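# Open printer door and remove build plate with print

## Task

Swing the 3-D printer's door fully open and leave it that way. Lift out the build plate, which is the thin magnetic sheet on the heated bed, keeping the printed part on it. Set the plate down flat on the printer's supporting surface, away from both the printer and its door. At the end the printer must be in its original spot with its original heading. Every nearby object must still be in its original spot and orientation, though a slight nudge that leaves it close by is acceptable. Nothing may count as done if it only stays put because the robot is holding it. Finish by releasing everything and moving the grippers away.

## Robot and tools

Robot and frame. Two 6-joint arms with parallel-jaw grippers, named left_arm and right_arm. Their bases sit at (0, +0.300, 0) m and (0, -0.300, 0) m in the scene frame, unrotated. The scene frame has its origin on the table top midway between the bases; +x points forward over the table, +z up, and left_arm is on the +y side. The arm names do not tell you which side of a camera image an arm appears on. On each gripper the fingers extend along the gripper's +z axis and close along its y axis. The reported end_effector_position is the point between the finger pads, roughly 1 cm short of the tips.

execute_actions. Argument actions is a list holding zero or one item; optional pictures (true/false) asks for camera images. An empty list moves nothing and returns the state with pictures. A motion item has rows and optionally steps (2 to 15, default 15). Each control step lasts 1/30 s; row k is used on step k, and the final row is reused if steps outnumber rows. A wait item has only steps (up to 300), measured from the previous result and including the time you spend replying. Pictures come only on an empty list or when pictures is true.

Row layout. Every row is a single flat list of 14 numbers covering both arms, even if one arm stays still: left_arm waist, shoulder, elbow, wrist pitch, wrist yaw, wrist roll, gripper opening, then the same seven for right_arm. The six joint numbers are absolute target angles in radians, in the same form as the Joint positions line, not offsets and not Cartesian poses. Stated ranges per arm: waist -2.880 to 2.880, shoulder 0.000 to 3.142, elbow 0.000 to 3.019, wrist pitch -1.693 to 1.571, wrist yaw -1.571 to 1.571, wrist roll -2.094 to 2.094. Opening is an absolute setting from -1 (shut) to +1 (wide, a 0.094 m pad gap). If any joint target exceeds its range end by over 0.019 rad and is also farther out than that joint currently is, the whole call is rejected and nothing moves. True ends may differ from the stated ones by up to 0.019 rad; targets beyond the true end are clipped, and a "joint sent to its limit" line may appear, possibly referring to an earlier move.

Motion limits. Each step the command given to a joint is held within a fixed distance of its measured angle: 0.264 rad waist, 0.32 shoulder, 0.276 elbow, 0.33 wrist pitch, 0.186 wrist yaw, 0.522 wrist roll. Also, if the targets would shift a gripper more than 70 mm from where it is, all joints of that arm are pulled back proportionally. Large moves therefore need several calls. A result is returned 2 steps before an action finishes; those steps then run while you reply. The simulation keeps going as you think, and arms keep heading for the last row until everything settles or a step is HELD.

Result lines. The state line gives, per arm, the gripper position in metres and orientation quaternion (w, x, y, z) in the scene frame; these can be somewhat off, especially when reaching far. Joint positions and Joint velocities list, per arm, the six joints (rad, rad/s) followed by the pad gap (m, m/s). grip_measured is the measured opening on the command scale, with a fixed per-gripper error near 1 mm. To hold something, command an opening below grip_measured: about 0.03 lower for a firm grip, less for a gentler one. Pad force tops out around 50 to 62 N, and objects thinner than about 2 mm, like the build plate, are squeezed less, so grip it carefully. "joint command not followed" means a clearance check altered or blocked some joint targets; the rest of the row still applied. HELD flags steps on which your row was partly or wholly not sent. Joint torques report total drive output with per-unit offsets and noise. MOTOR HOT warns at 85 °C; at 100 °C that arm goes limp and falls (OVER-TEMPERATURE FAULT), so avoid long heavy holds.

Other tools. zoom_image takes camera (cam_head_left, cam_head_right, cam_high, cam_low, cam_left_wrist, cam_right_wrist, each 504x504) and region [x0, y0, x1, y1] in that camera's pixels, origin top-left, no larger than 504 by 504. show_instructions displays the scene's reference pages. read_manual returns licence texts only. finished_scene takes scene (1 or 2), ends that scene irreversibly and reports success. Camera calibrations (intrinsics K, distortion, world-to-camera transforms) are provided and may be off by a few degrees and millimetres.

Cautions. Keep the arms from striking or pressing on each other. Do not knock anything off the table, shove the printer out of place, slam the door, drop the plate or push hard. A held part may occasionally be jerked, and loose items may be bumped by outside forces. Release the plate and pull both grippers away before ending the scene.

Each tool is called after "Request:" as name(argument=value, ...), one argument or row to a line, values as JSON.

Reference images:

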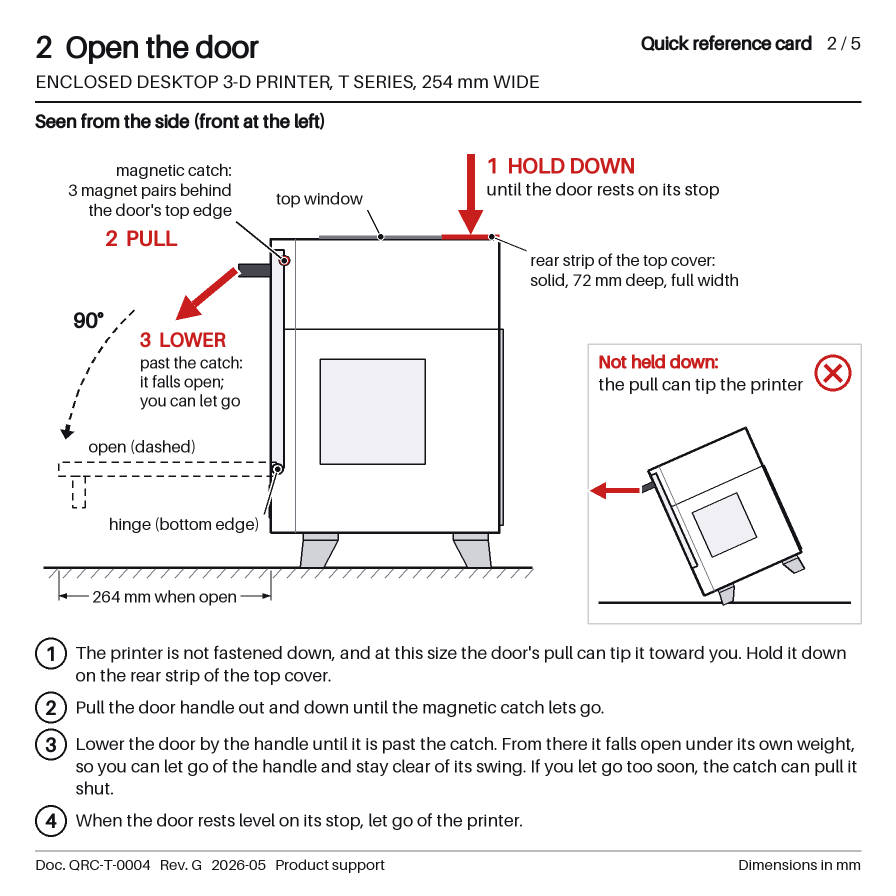

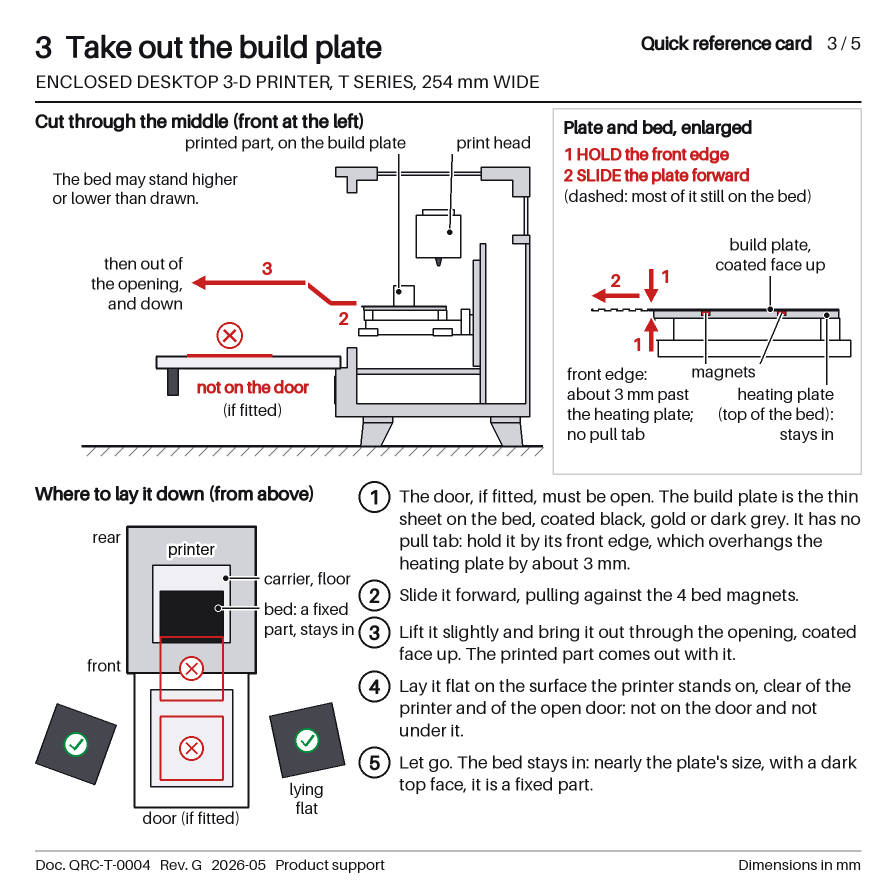

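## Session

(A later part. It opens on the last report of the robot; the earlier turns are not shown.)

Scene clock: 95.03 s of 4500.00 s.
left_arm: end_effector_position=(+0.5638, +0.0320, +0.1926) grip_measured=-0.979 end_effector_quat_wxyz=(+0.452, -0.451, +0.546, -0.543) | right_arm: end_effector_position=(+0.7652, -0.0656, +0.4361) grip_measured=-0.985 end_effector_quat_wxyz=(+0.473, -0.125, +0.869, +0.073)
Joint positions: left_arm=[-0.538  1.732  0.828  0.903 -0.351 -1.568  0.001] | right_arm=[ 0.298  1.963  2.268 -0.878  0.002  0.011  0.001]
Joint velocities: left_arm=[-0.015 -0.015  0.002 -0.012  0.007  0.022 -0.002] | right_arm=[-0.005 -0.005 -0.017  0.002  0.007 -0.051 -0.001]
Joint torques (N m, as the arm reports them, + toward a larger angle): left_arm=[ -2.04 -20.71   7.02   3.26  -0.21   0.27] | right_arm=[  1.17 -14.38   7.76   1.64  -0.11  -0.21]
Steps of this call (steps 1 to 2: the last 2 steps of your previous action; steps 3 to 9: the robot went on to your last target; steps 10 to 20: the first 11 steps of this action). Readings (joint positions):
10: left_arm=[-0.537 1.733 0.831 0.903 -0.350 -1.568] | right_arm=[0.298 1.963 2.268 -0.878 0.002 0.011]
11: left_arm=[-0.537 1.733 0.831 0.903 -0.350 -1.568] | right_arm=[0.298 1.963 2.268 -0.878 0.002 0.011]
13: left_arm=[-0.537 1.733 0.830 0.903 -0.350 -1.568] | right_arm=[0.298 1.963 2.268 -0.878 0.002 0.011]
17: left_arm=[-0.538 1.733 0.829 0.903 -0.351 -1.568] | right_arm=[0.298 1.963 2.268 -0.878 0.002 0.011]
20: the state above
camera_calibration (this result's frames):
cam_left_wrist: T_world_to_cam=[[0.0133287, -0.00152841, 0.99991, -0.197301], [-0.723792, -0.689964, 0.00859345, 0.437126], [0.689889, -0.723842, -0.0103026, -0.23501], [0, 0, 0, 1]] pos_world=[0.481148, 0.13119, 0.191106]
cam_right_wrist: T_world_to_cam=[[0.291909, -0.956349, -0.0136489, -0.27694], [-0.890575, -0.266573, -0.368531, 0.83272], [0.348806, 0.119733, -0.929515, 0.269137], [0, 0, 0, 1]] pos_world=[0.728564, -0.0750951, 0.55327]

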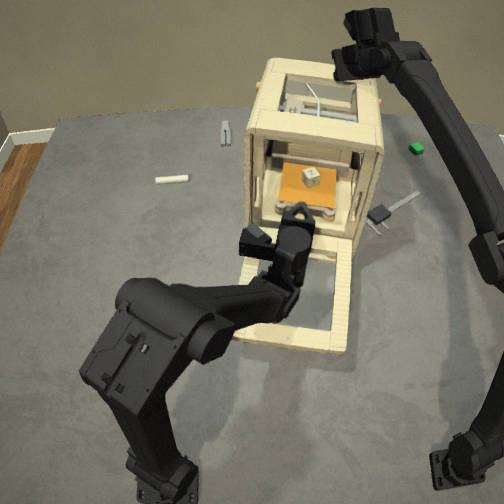

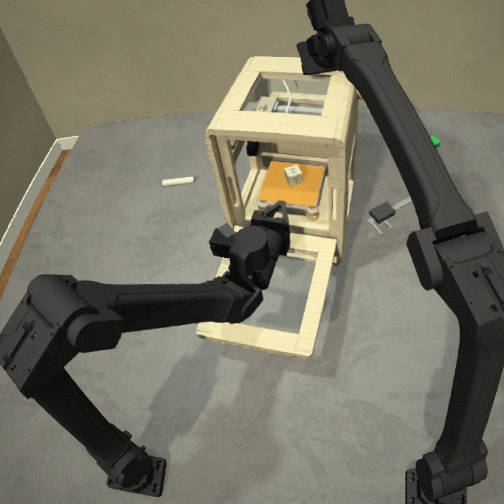

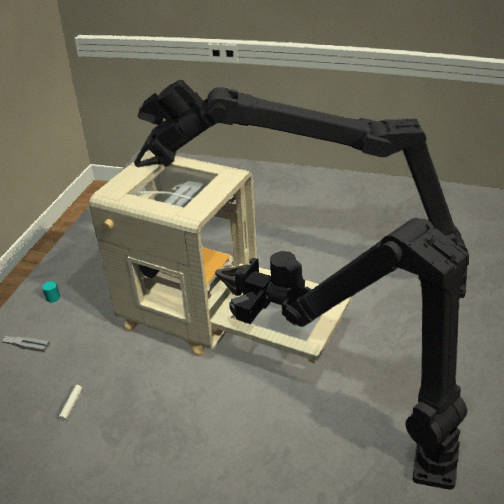

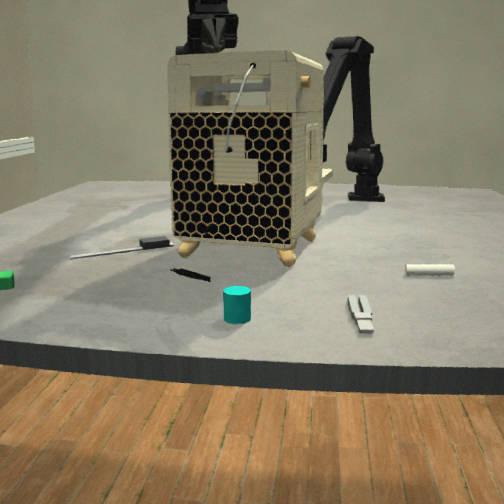

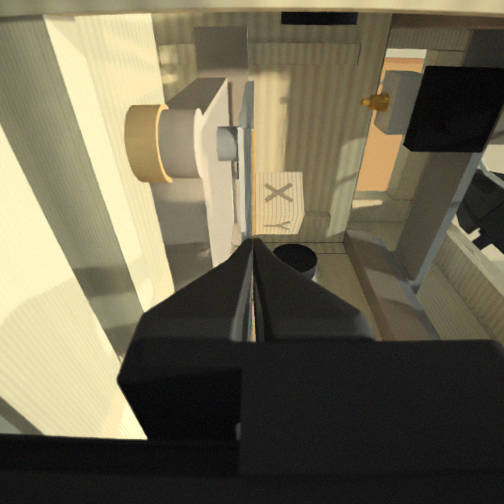

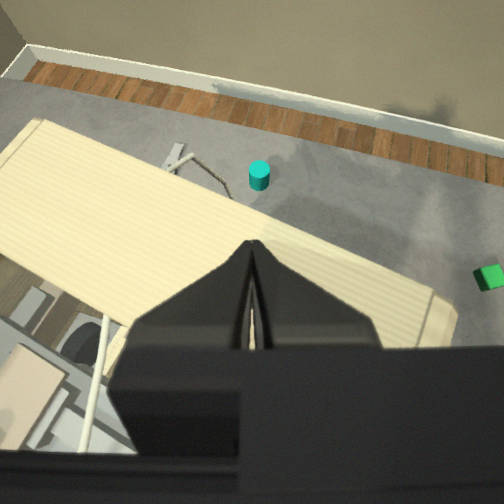

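Request:
execute_actions(
  actions=[
    {"rows": [[-0.555,1.677,0.814,0.930,-0.358,-1.56,-1,0.305,2.040,2.245,-0.888,0,0,-1],[-0.556,1.674,0.810,0.930,-0.359,-1.56,-1,0.305,2.040,2.245,-0.888,0,0,-1],[-0.557,1.671,0.806,0.930,-0.359,-1.56,-1,0.305,2.040,2.245,-0.888,0,0,-1],[-0.558,1.668,0.802,0.930,-0.360,-1.56,-1,0.305,2.040,2.245,-0.888,0,0,-1],[-0.559,1.665,0.799,0.930,-0.360,-1.56,-1,0.305,2.040,2.245,-0.888,0,0,-1],[-0.560,1.662,0.796,0.930,-0.361,-1.56,-1,0.305,2.040,2.245,-0.888,0,0,-1],[-0.560,1.660,0.793,0.930,-0.361,-1.56,-1,0.305,2.040,2.245,-0.888,0,0,-1]], "steps": 10},
  ],
  pictures=true,
)

Scene clock: 95.43 s of 4500.00 s.
left_arm: end_effector_position=(+0.5516, +0.0344, +0.2038) grip_measured=-0.979 end_effector_quat_wxyz=(+0.453, -0.448, +0.541, -0.549) | right_arm: end_effector_position=(+0.7652, -0.0656, +0.4361) grip_measured=-0.985 end_effector_quat_wxyz=(+0.473, -0.125, +0.869, +0.073)
Joint positions: left_arm=[-0.546  1.691  0.798  0.906 -0.358 -1.568  0.001] | right_arm=[ 0.298  1.963  2.268 -0.878  0.002  0.011  0.001]
Joint velocities: left_arm=[-0.063 -0.269 -0.105  0.046  0.022 -0.037 -0.   ] | right_arm=[ 0.005 -0.005 -0.002  0.002 -0.007  0.037 -0.001]
Joint torques (N m, as the arm reports them, + toward a larger angle): left_arm=[ -1.66 -16.89   7.97   2.81  -0.06   0.32] | right_arm=[  0.89 -14.68   7.77   1.59  -0.18  -0.21]
Steps of this call (steps 1 to 2: the last 2 steps of your previous action; steps 3 to 4: the robot went on to your last target; steps 5 to 12: the first 8 steps of this action). Readings (joint positions):
5: left_arm=[-0.538 1.732 0.828 0.903 -0.351 -1.568] | right_arm=[0.298 1.963 2.268 -0.878 0.002 0.011]
6: left_arm=[-0.538 1.732 0.827 0.903 -0.351 -1.568] | right_arm=[0.298 1.963 2.268 -0.878 0.002 0.011]
8: left_arm=[-0.539 1.726 0.821 0.903 -0.353 -1.568] | right_arm=[0.298 1.963 2.268 -0.878 0.002 0.011]
12: the state above
camera_calibration (this result's frames):
cam_left_wrist: T_world_to_cam=[[0.000609228, 0.00616309, 0.999981, -0.201625], [-0.725454, -0.688255, 0.00468383, 0.431574], [0.68827, -0.725443, 0.00405173, -0.226732], [0, 0, 0, 1]] pos_world=[0.469263, 0.133794, 0.200518]
cam_right_wrist: T_world_to_cam=[[0.291909, -0.956349, -0.0136489, -0.27694], [-0.890575, -0.266573, -0.368531, 0.83272], [0.348806, 0.119733, -0.929515, 0.269137], [0, 0, 0, 1]] pos_world=[0.728564, -0.0750951, 0.55327]

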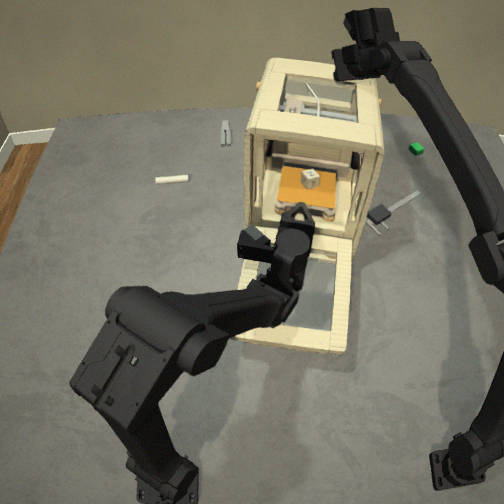

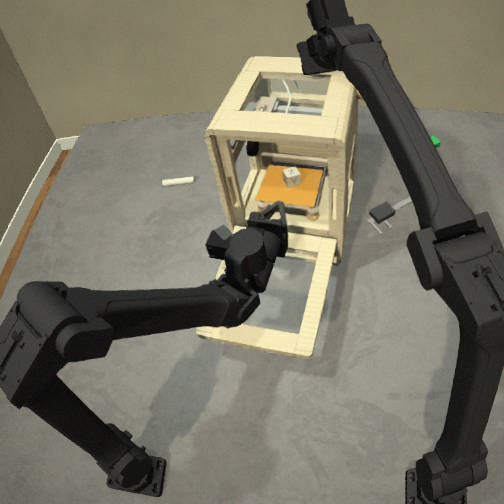

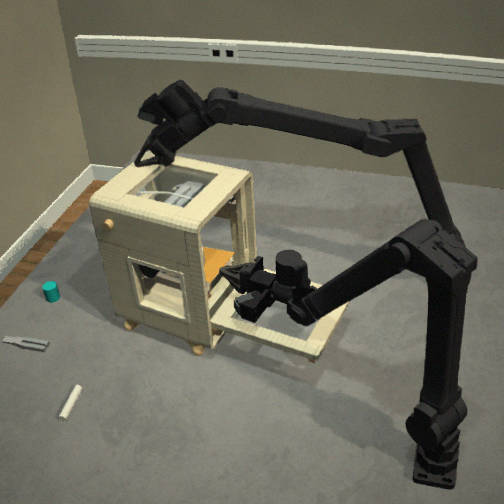

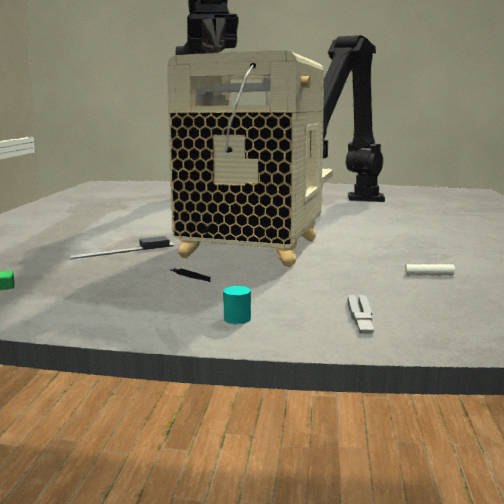

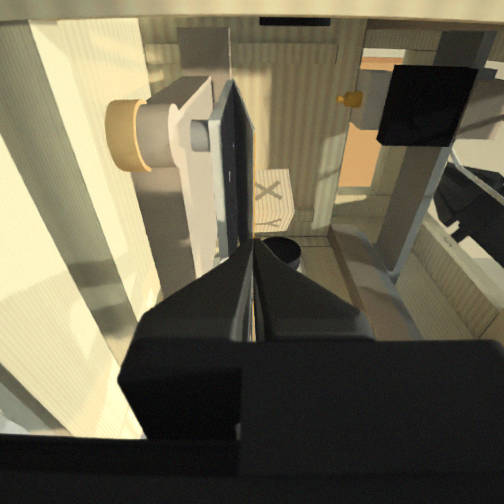

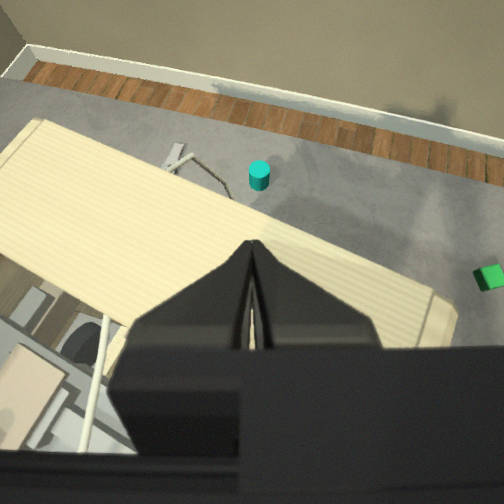

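Request:
execute_actions(
  actions=[
    {"rows": [[-0.560,1.675,0.793,0.925,-0.361,-1.56,-1,0.305,2.040,2.245,-0.888,0,0,-1]], "steps": 3},
  ],
  pictures=true,
)

Scene clock: 95.60 s of 4500.00 s.
left_arm: end_effector_position=(+0.5486, +0.0336, +0.2170) grip_measured=-0.979 end_effector_quat_wxyz=(+0.455, -0.444, +0.533, -0.558) | right_arm: end_effector_position=(+0.7652, -0.0656, +0.4361) grip_measured=-0.985 end_effector_quat_wxyz=(+0.473, -0.125, +0.869, +0.073)
Joint positions: left_arm=[-0.55   1.669  0.796  0.911 -0.358 -1.568  0.001] | right_arm=[ 0.298  1.963  2.268 -0.878  0.002  0.011  0.001]
Joint velocities: left_arm=[ 0.005 -0.015 -0.002 -0.002 -0.066 -0.066 -0.   ] | right_arm=[-0.005 -0.005 -0.022  0.007 -0.022  0.037 -0.   ]
Joint torques (N m, as the arm reports them, + toward a larger angle): left_arm=[ -1.28 -14.86   7.99   2.52  -0.05   0.27] | right_arm=[  0.74 -14.64   7.78   1.59  -0.14  -0.21]
Steps of this call (steps 1 to 2: the last 2 steps of your previous action; steps 3 to 4: the robot went on to your last target; step 5: the first step of this action). Readings (joint positions):
5: the state above
camera_calibration (this result's frames):
cam_left_wrist: T_world_to_cam=[[-0.0208256, 0.0193268, 0.999596, -0.203442], [-0.727843, -0.685741, -0.00190531, 0.43143], [0.685428, -0.727589, 0.0283479, -0.228946], [0, 0, 0, 1]] pos_world=[0.466702, 0.133202, 0.210672]
cam_right_wrist: T_world_to_cam=[[0.291909, -0.956349, -0.0136489, -0.27694], [-0.890575, -0.266573, -0.368531, 0.83272], [0.348806, 0.119733, -0.929515, 0.269137], [0, 0, 0, 1]] pos_world=[0.728564, -0.0750951, 0.55327]

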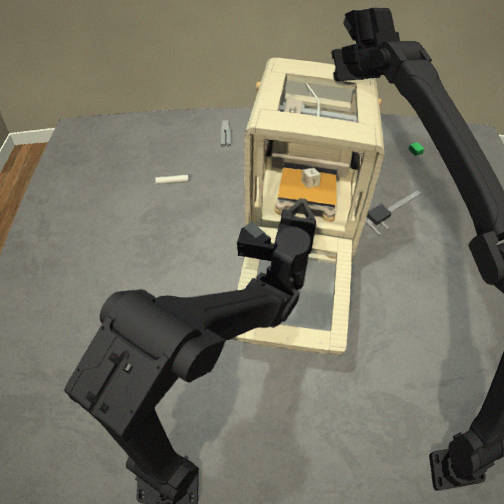

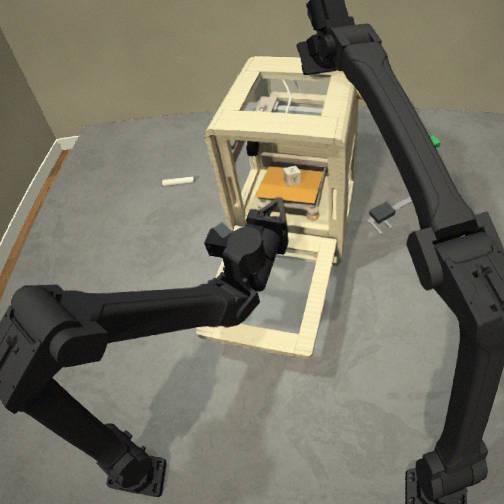

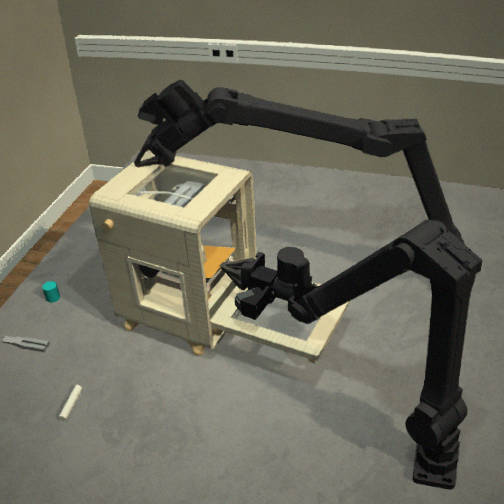

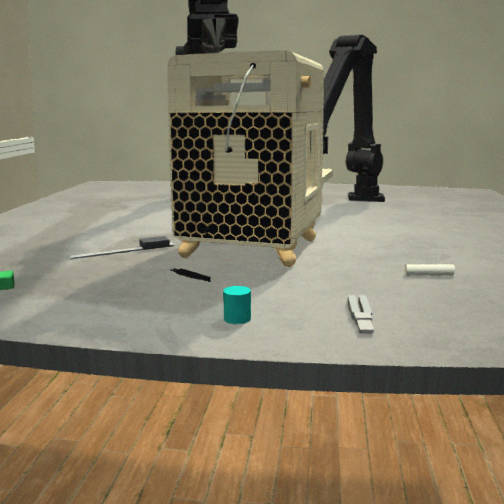

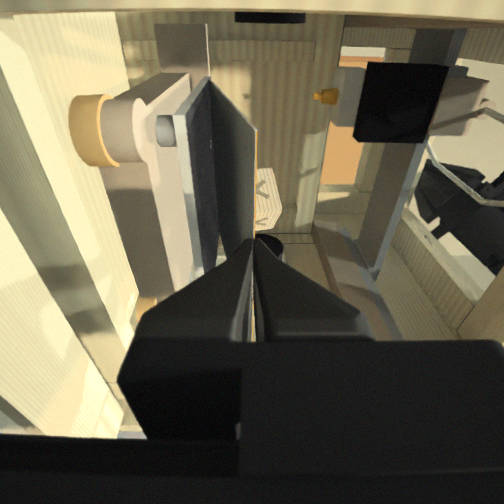

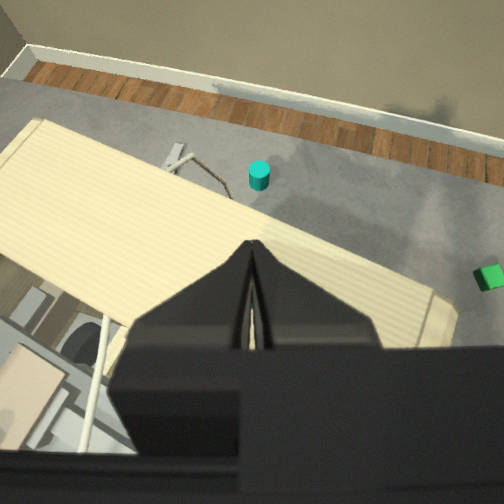

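Request:
execute_actions(
  actions=[
    {"rows": [[-0.560,1.672,0.788,0.928,-0.362,-1.56,-1,0.305,2.040,2.245,-0.888,0,0,-1],[-0.562,1.670,0.783,0.930,-0.364,-1.56,-1,0.305,2.040,2.245,-0.888,0,0,-1],[-0.564,1.668,0.778,0.932,-0.366,-1.56,-1,0.305,2.040,2.245,-0.888,0,0,-1],[-0.566,1.666,0.773,0.934,-0.368,-1.56,-1,0.305,2.040,2.245,-0.888,0,0,-1],[-0.568,1.664,0.768,0.936,-0.370,-1.56,-1,0.305,2.040,2.245,-0.888,0,0,-1],[-0.570,1.662,0.763,0.938,-0.372,-1.56,-1,0.305,2.040,2.245,-0.888,0,0,-1],[-0.571,1.661,0.758,0.940,-0.374,-1.56,-1,0.305,2.040,2.245,-0.888,0,0,-1],[-0.572,1.660,0.753,0.942,-0.376,-1.56,-1,0.305,2.040,2.245,-0.888,0,0,-1],[-0.573,1.659,0.748,0.944,-0.378,-1.56,-1,0.305,2.040,2.245,-0.888,0,0,-1],[-0.574,1.658,0.743,0.946,-0.380,-1.56,-1,0.305,2.040,2.245,-0.888,0,0,-1],[-0.575,1.657,0.738,0.948,-0.381,-1.56,-1,0.305,2.040,2.245,-0.888,0,0,-1],[-0.576,1.657,0.734,0.949,-0.382,-1.56,-1,0.305,2.040,2.245,-0.888,0,0,-1],[-0.577,1.657,0.730,0.950,-0.383,-1.56,-1,0.305,2.040,2.245,-0.888,0,0,-1]], "steps": 15},
  ],
  pictures=true,
)

Scene clock: 97.20 s of 4500.00 s.
left_arm: end_effector_position=(+0.5320, +0.0378, +0.1950) grip_measured=-0.979 end_effector_quat_wxyz=(+0.452, -0.451, +0.545, -0.543) | right_arm: end_effector_position=(+0.7652, -0.0656, +0.4361) grip_measured=-0.985 end_effector_quat_wxyz=(+0.473, -0.125, +0.869, +0.073)
Joint positions: left_arm=[-0.564  1.669  0.742  0.926 -0.378 -1.568  0.001] | right_arm=[ 0.298  1.963  2.268 -0.878  0.002  0.011  0.001]
Joint velocities: left_arm=[-0.034  0.005 -0.12   0.027 -0.037  0.037  0.001] | right_arm=[-0.005 -0.005 -0.007  0.012 -0.007 -0.051 -0.   ]
Joint torques (N m, as the arm reports them, + toward a larger angle): left_arm=[ -0.78 -15.77   7.21   3.    -0.09   0.26] | right_arm=[  0.87 -14.62   7.78   1.6   -0.14  -0.21]
Steps of this call (steps 1 to 2: the last 2 steps of your previous action; steps 3 to 15: the robot went on to your last target; steps 16 to 35: nothing new was sent; steps 36 to 48: the first 13 steps of this action). Readings (joint positions):
36: left_arm=[-0.550 1.669 0.795 0.911 -0.358 -1.568] | right_arm=[0.298 1.963 2.268 -0.878 0.002 0.011]
37: left_arm=[-0.550 1.669 0.794 0.911 -0.359 -1.568] | right_arm=[0.298 1.963 2.268 -0.878 0.002 0.011]
39: left_arm=[-0.551 1.669 0.790 0.912 -0.362 -1.568] | right_arm=[0.298 1.963 2.268 -0.878 0.002 0.011]
43: left_arm=[-0.556 1.669 0.768 0.917 -0.370 -1.568] | right_arm=[0.298 1.963 2.268 -0.878 0.002 0.011]
48: the state above
camera_calibration (this result's frames):
cam_left_wrist: T_world_to_cam=[[0.0126638, -0.00114923, 0.999919, -0.198977], [-0.723535, -0.690237, 0.00837017, 0.418072], [0.690172, -0.723582, -0.00957256, -0.209171], [0, 0, 0, 1]] pos_world=[0.449374, 0.136987, 0.193459]
cam_right_wrist: T_world_to_cam=[[0.291909, -0.956349, -0.0136489, -0.27694], [-0.890575, -0.266573, -0.368531, 0.83272], [0.348806, 0.119733, -0.929515, 0.269137], [0, 0, 0, 1]] pos_world=[0.728564, -0.0750951, 0.55327]

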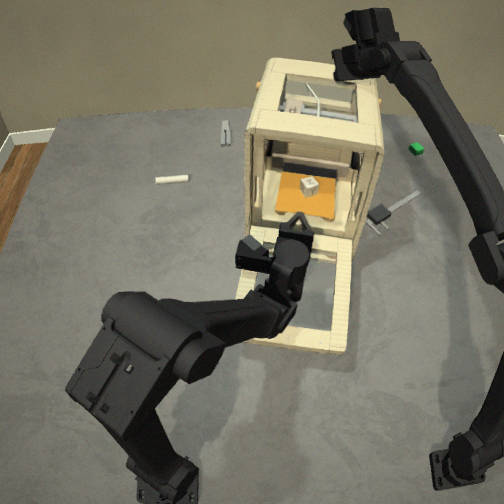

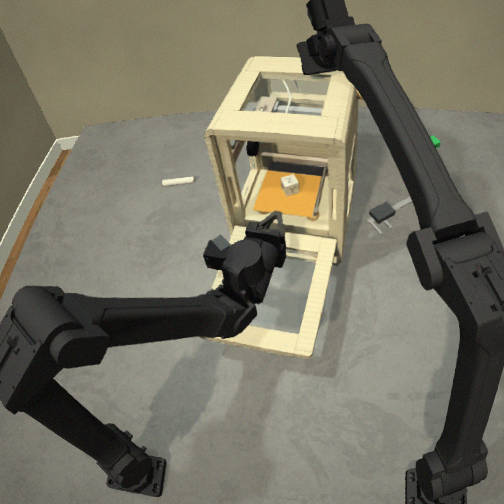

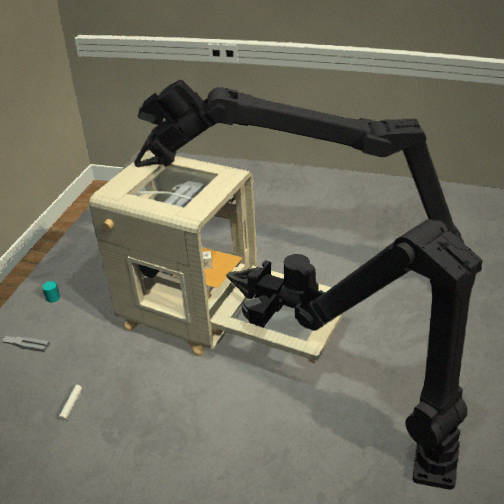

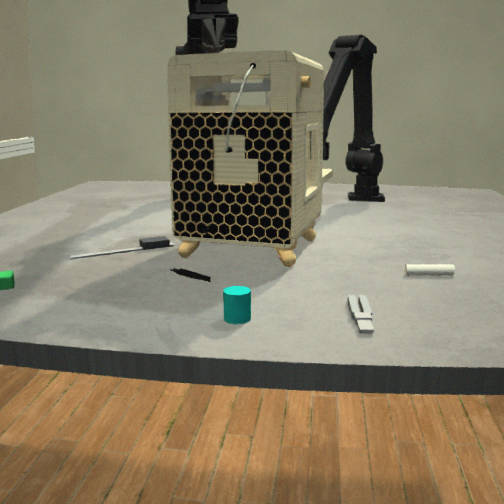

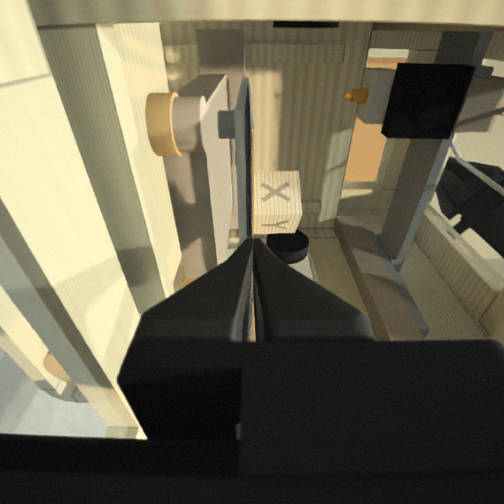

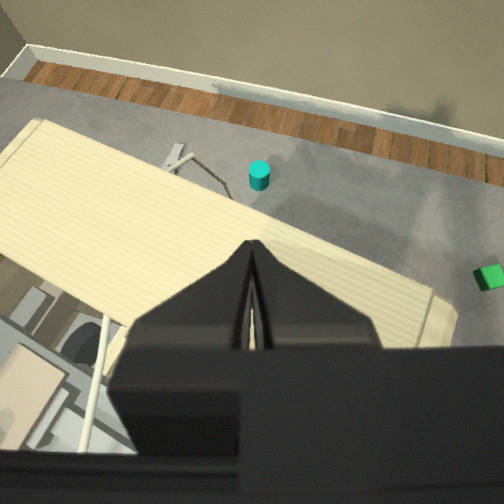

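Request:
execute_actions(
  actions=[],
)

Scene clock: 97.27 s of 4500.00 s.
left_arm: end_effector_position=(+0.5300, +0.0382, +0.1924) grip_measured=-0.979 end_effector_quat_wxyz=(+0.451, -0.451, +0.547, -0.542) | right_arm: end_effector_position=(+0.7652, -0.0656, +0.4361) grip_measured=-0.985 end_effector_quat_wxyz=(+0.473, -0.125, +0.869, +0.073)
Joint positions: left_arm=[-0.566  1.669  0.736  0.927 -0.379 -1.568  0.001] | right_arm=[ 0.298  1.963  2.268 -0.878  0.002  0.011  0.001]
Joint velocities: left_arm=[-0.015  0.005 -0.046 -0.002  0.037 -0.066  0.001] | right_arm=[-0.015 -0.005 -0.002 -0.012 -0.007 -0.007  0.001]
Joint torques (N m, as the arm reports them, + toward a larger angle): left_arm=[ -1.58 -15.91   7.61   3.1   -0.13   0.24] | right_arm=[  0.86 -14.64   7.76   1.59  -0.14  -0.21]
Kept back: nothing.
Steps of this call (steps 1 to 2: the last 2 steps of your previous action). Readings (joint positions):
1: left_arm=[-0.565 1.669 0.738 0.927 -0.379 -1.568] | right_arm=[0.298 1.963 2.268 -0.878 0.002 0.011]
2: the state above
camera_calibration (this result's frames):
cam_left_wrist: T_world_to_cam=[[0.0168485, -0.00381769, 0.999851, -0.198413], [-0.724024, -0.689709, 0.00956705, 0.41688], [0.689569, -0.724077, -0.0143847, -0.206236], [0, 0, 0, 1]] pos_world=[0.447388, 0.137438, 0.191428]
cam_right_wrist: T_world_to_cam=[[0.291909, -0.956349, -0.0136489, -0.27694], [-0.890575, -0.266573, -0.368531, 0.83272], [0.348806, 0.119733, -0.929515, 0.269137], [0, 0, 0, 1]] pos_world=[0.728564, -0.0750951, 0.55327]

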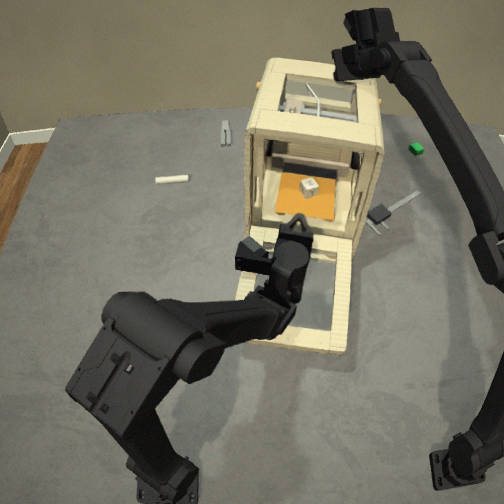

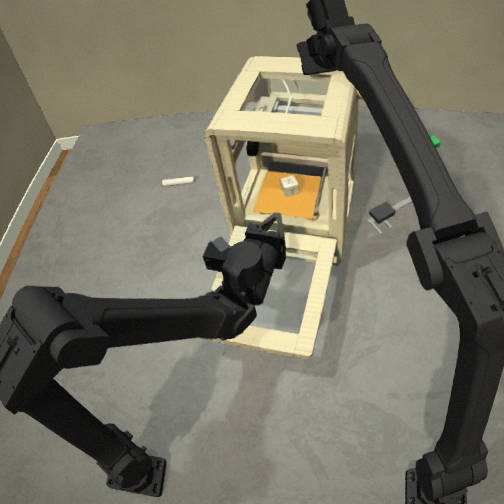

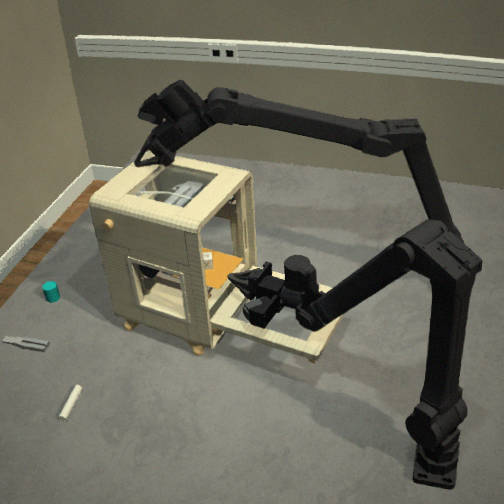

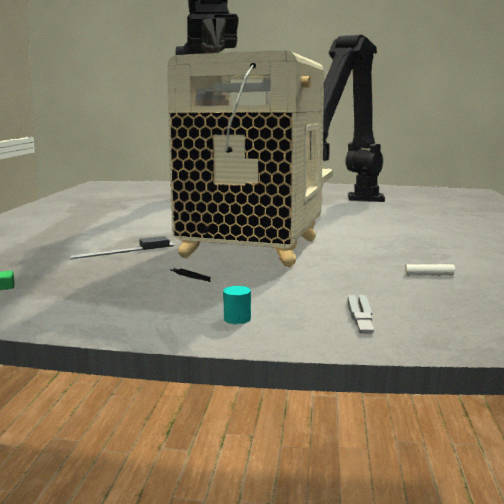

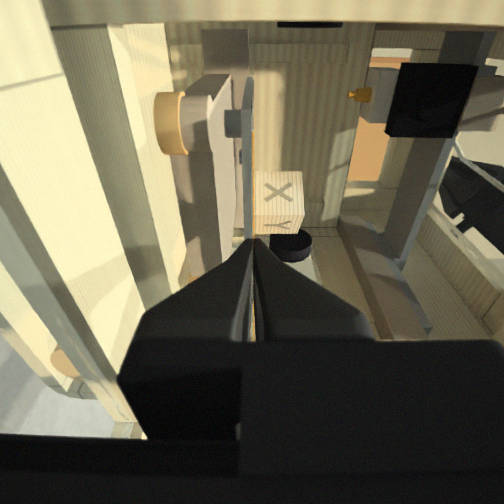

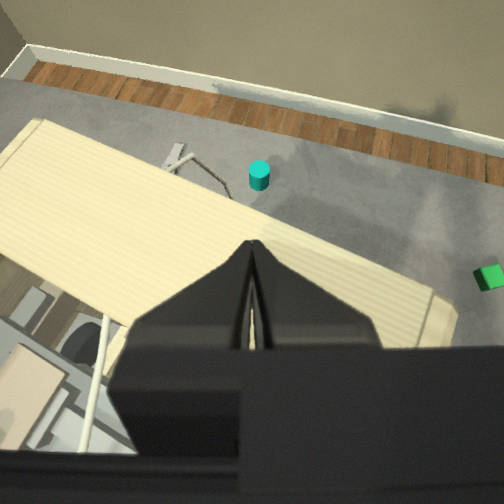

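Request:
execute_actions(
  actions=[
    {"rows": [[-0.570,1.670,0.740,0.945,-0.380,-1.56,-0.80,0.305,2.040,2.245,-0.888,0,0,-1],[-0.566,1.680,0.750,0.935,-0.379,-1.56,-0.575,0.305,2.040,2.245,-0.888,0,0,-1],[-0.560,1.690,0.760,0.925,-0.378,-1.56,-0.575,0.305,2.040,2.245,-0.888,0,0,-1],[-0.556,1.700,0.769,0.918,-0.376,-1.56,-0.575,0.305,2.040,2.245,-0.888,0,0,-1],[-0.554,1.705,0.775,0.916,-0.374,-1.56,-0.575,0.305,2.040,2.245,-0.888,0,0,-1],[-0.552,1.709,0.781,0.915,-0.372,-1.56,-0.575,0.305,2.040,2.245,-0.888,0,0,-1],[-0.550,1.713,0.786,0.914,-0.370,-1.56,-0.575,0.305,2.040,2.245,-0.888,0,0,-1],[-0.548,1.717,0.792,0.913,-0.368,-1.56,-0.575,0.305,2.040,2.245,-0.888,0,0,-1],[-0.546,1.721,0.797,0.912,-0.366,-1.56,-0.575,0.305,2.040,2.245,-0.888,0,0,-1],[-0.544,1.725,0.803,0.911,-0.364,-1.56,-0.575,0.305,2.040,2.245,-0.888,0,0,-1],[-0.542,1.729,0.808,0.910,-0.362,-1.56,-0.575,0.305,2.040,2.245,-0.888,0,0,-1],[-0.540,1.733,0.814,0.910,-0.361,-1.56,-0.575,0.305,2.040,2.245,-0.888,0,0,-1],[-0.538,1.737,0.819,0.909,-0.360,-1.56,-0.575,0.305,2.040,2.245,-0.888,0,0,-1],[-0.536,1.741,0.824,0.909,-0.359,-1.56,-0.575,0.305,2.040,2.245,-0.888,0,0,-1],[-0.535,1.744,0.829,0.909,-0.358,-1.56,-0.575,0.305,2.040,2.245,-0.888,0,0,-1]], "steps": 15},
  ],
  pictures=true,
)

Scene clock: 98.33 s of 4500.00 s.
left_arm: end_effector_position=(+0.5431, +0.0356, +0.1883) grip_measured=-0.578 end_effector_quat_wxyz=(+0.450, -0.451, +0.549, -0.541) | right_arm: end_effector_position=(+0.7652, -0.0656, +0.4361) grip_measured=-0.985 end_effector_quat_wxyz=(+0.473, -0.125, +0.869, +0.073)
Joint positions: left_arm=[-0.554  1.701  0.77   0.921 -0.365 -1.568  0.02 ] | right_arm=[ 0.298  1.963  2.268 -0.878  0.002  0.011  0.001]
Joint velocities: left_arm=[ 0.063  0.122  0.164 -0.046  0.051  0.037  0.   ] | right_arm=[ 0.005 -0.005  0.007 -0.017 -0.051 -0.037 -0.001]
Joint torques (N m, as the arm reports them, + toward a larger angle): left_arm=[  0.39 -12.66  10.96   1.54   0.15   0.25] | right_arm=[  0.87 -14.65   7.77   1.6   -0.15  -0.21]
Steps of this call (steps 1 to 15: the robot went on to your last target; steps 16 to 19: nothing new was sent; steps 20 to 32: the first 13 steps of this action). Readings (joint positions):
20: left_arm=[-0.566 1.669 0.734 0.930 -0.379 -1.568] | right_arm=[0.298 1.963 2.268 -0.878 0.002 0.011]
21: left_arm=[-0.566 1.669 0.734 0.930 -0.379 -1.568] | right_arm=[0.298 1.963 2.268 -0.878 0.002 0.011]
23: left_arm=[-0.566 1.669 0.734 0.930 -0.379 -1.568] | right_arm=[0.298 1.963 2.268 -0.878 0.002 0.011]
27: left_arm=[-0.564 1.677 0.741 0.927 -0.374 -1.568] | right_arm=[0.298 1.963 2.268 -0.878 0.002 0.011]
32: the state above
camera_calibration (this result's frames):
cam_left_wrist: T_world_to_cam=[[0.0204504, -0.00599545, 0.999773, -0.19641], [-0.725564, -0.688072, 0.0107152, 0.425199], [0.687851, -0.725618, -0.0184214, -0.21551], [0, 0, 0, 1]] pos_world=[0.460764, 0.135012, 0.18784]
cam_right_wrist: T_world_to_cam=[[0.291909, -0.956349, -0.0136489, -0.27694], [-0.890575, -0.266573, -0.368531, 0.83272], [0.348806, 0.119733, -0.929515, 0.269137], [0, 0, 0, 1]] pos_world=[0.728564, -0.0750951, 0.55327]

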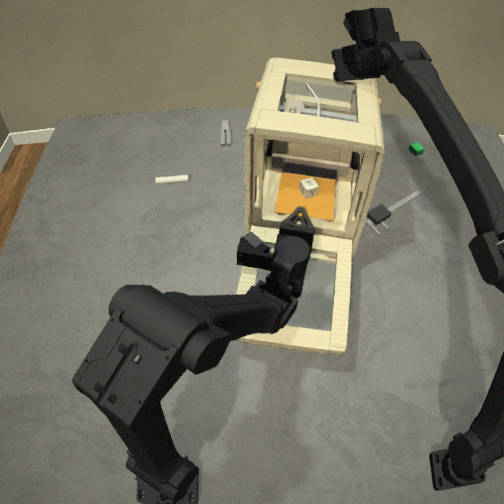

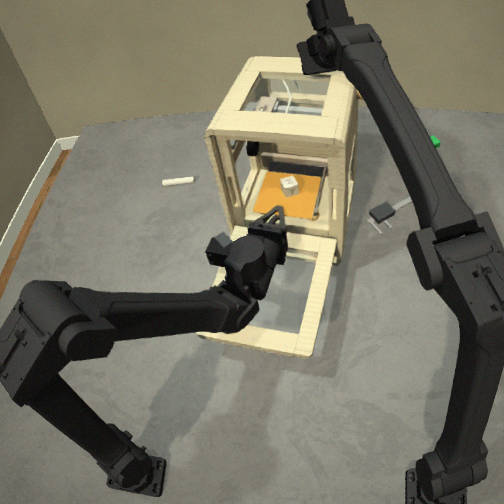

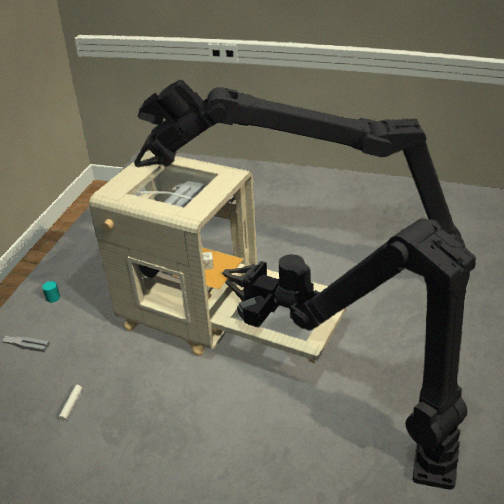

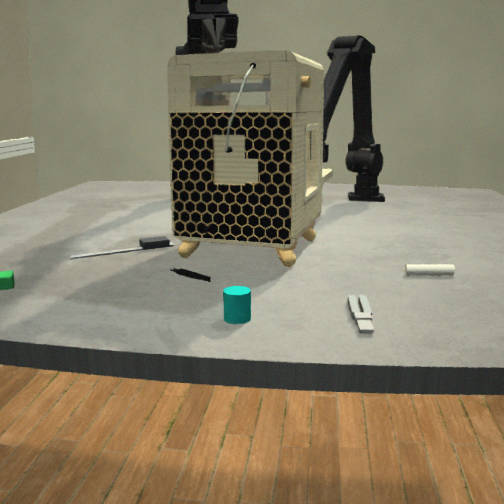

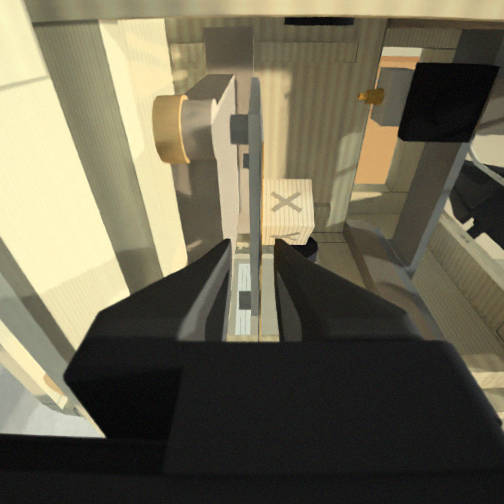

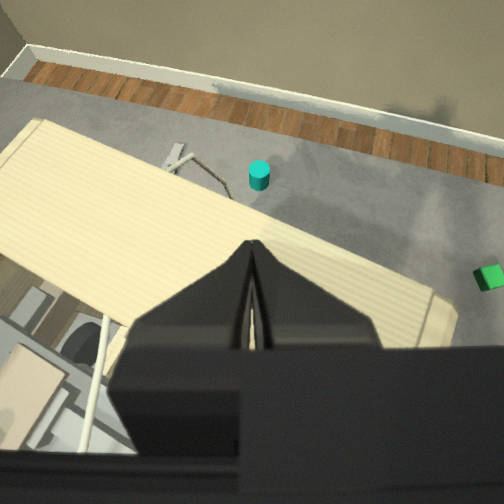

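Request:
execute_actions(
  actions=[],
)

Scene clock: 99.37 s of 4500.00 s.
left_arm: end_effector_position=(+0.5522, +0.0365, +0.1888) grip_measured=-0.578 end_effector_quat_wxyz=(+0.453, -0.452, +0.546, -0.541) | right_arm: end_effector_position=(+0.7652, -0.0656, +0.4361) grip_measured=-0.985 end_effector_quat_wxyz=(+0.473, -0.125, +0.869, +0.073)
Joint positions: left_arm=[-0.544  1.717  0.792  0.92  -0.362 -1.568  0.02 ] | right_arm=[ 0.298  1.963  2.268 -0.878  0.002  0.011  0.001]
Joint velocities: left_arm=[-0.015  0.005  0.007  0.012 -0.007  0.007 -0.   ] | right_arm=[ 0.005 -0.005 -0.012  0.002  0.022 -0.022 -0.   ]
Joint torques (N m, as the arm reports them, + toward a larger angle): left_arm=[  0.33 -13.61  10.93   1.45   0.17   0.28] | right_arm=[  0.85 -14.66   7.78   1.61  -0.14  -0.21]
Kept back: nothing.
Steps of this call (steps 1 to 2: the last 2 steps of your previous action; steps 3 to 30: the robot went on to your last target; step 31: nothing new was sent). Readings (joint positions):
1: left_arm=[-0.552 1.705 0.775 0.921 -0.364 -1.568] | right_arm=[0.298 1.963 2.268 -0.878 0.002 0.011]
2: left_arm=[-0.549 1.709 0.781 0.920 -0.363 -1.568] | right_arm=[0.298 1.963 2.268 -0.878 0.002 0.011]
4: left_arm=[-0.546 1.715 0.789 0.920 -0.362 -1.568] | right_arm=[0.298 1.963 2.268 -0.878 0.002 0.011]
8: left_arm=[-0.544 1.717 0.792 0.920 -0.362 -1.568] | right_arm=[0.298 1.963 2.268 -0.878 0.002 0.011]
31: the state above
All arms were judged still, so your last target was given up. Only a new action makes them travel on or press farther. Fingers that are still opening or closing keep moving.
camera_calibration (this result's frames):
cam_left_wrist: T_world_to_cam=[[0.0165907, -0.00346001, 0.999856, -0.195125], [-0.720861, -0.693013, 0.00956313, 0.430217], [0.692881, -0.720916, -0.0139918, -0.224919], [0, 0, 0, 1]] pos_world=[0.469206, 0.135323, 0.187836]
cam_right_wrist: T_world_to_cam=[[0.291909, -0.956349, -0.0136489, -0.27694], [-0.890575, -0.266573, -0.368531, 0.83272], [0.348806, 0.119733, -0.929515, 0.269137], [0, 0, 0, 1]] pos_world=[0.728564, -0.0750951, 0.55327]

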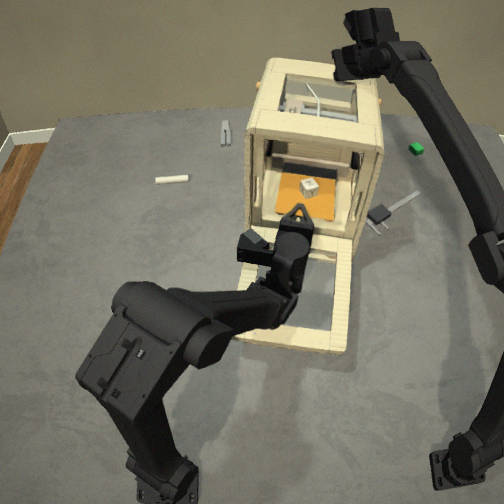

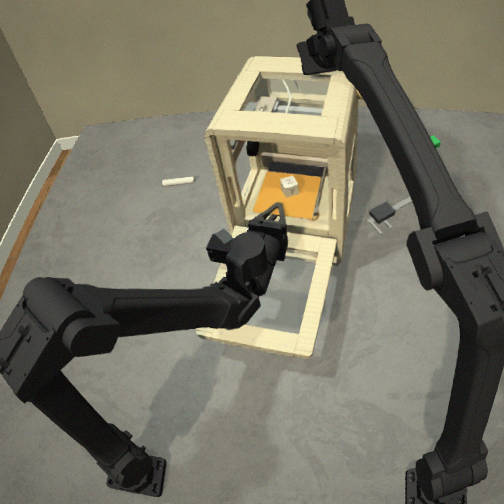

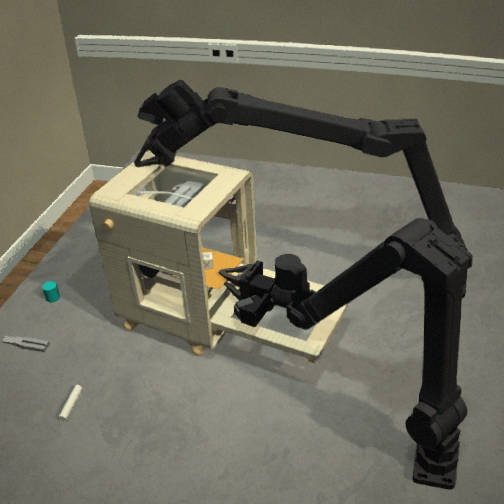

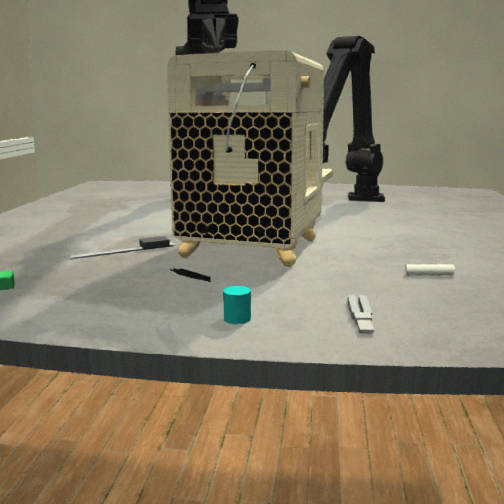

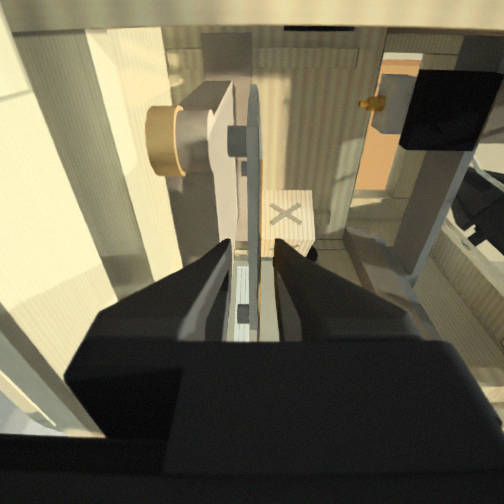

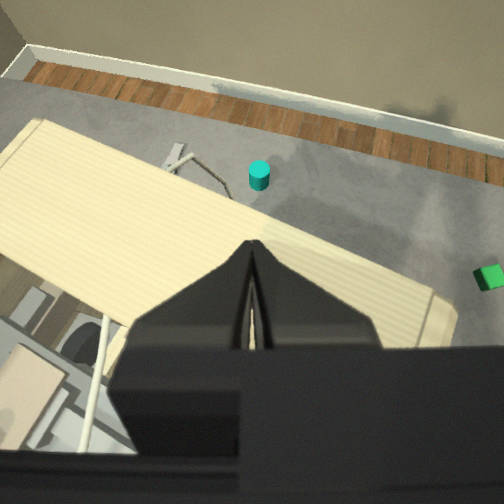

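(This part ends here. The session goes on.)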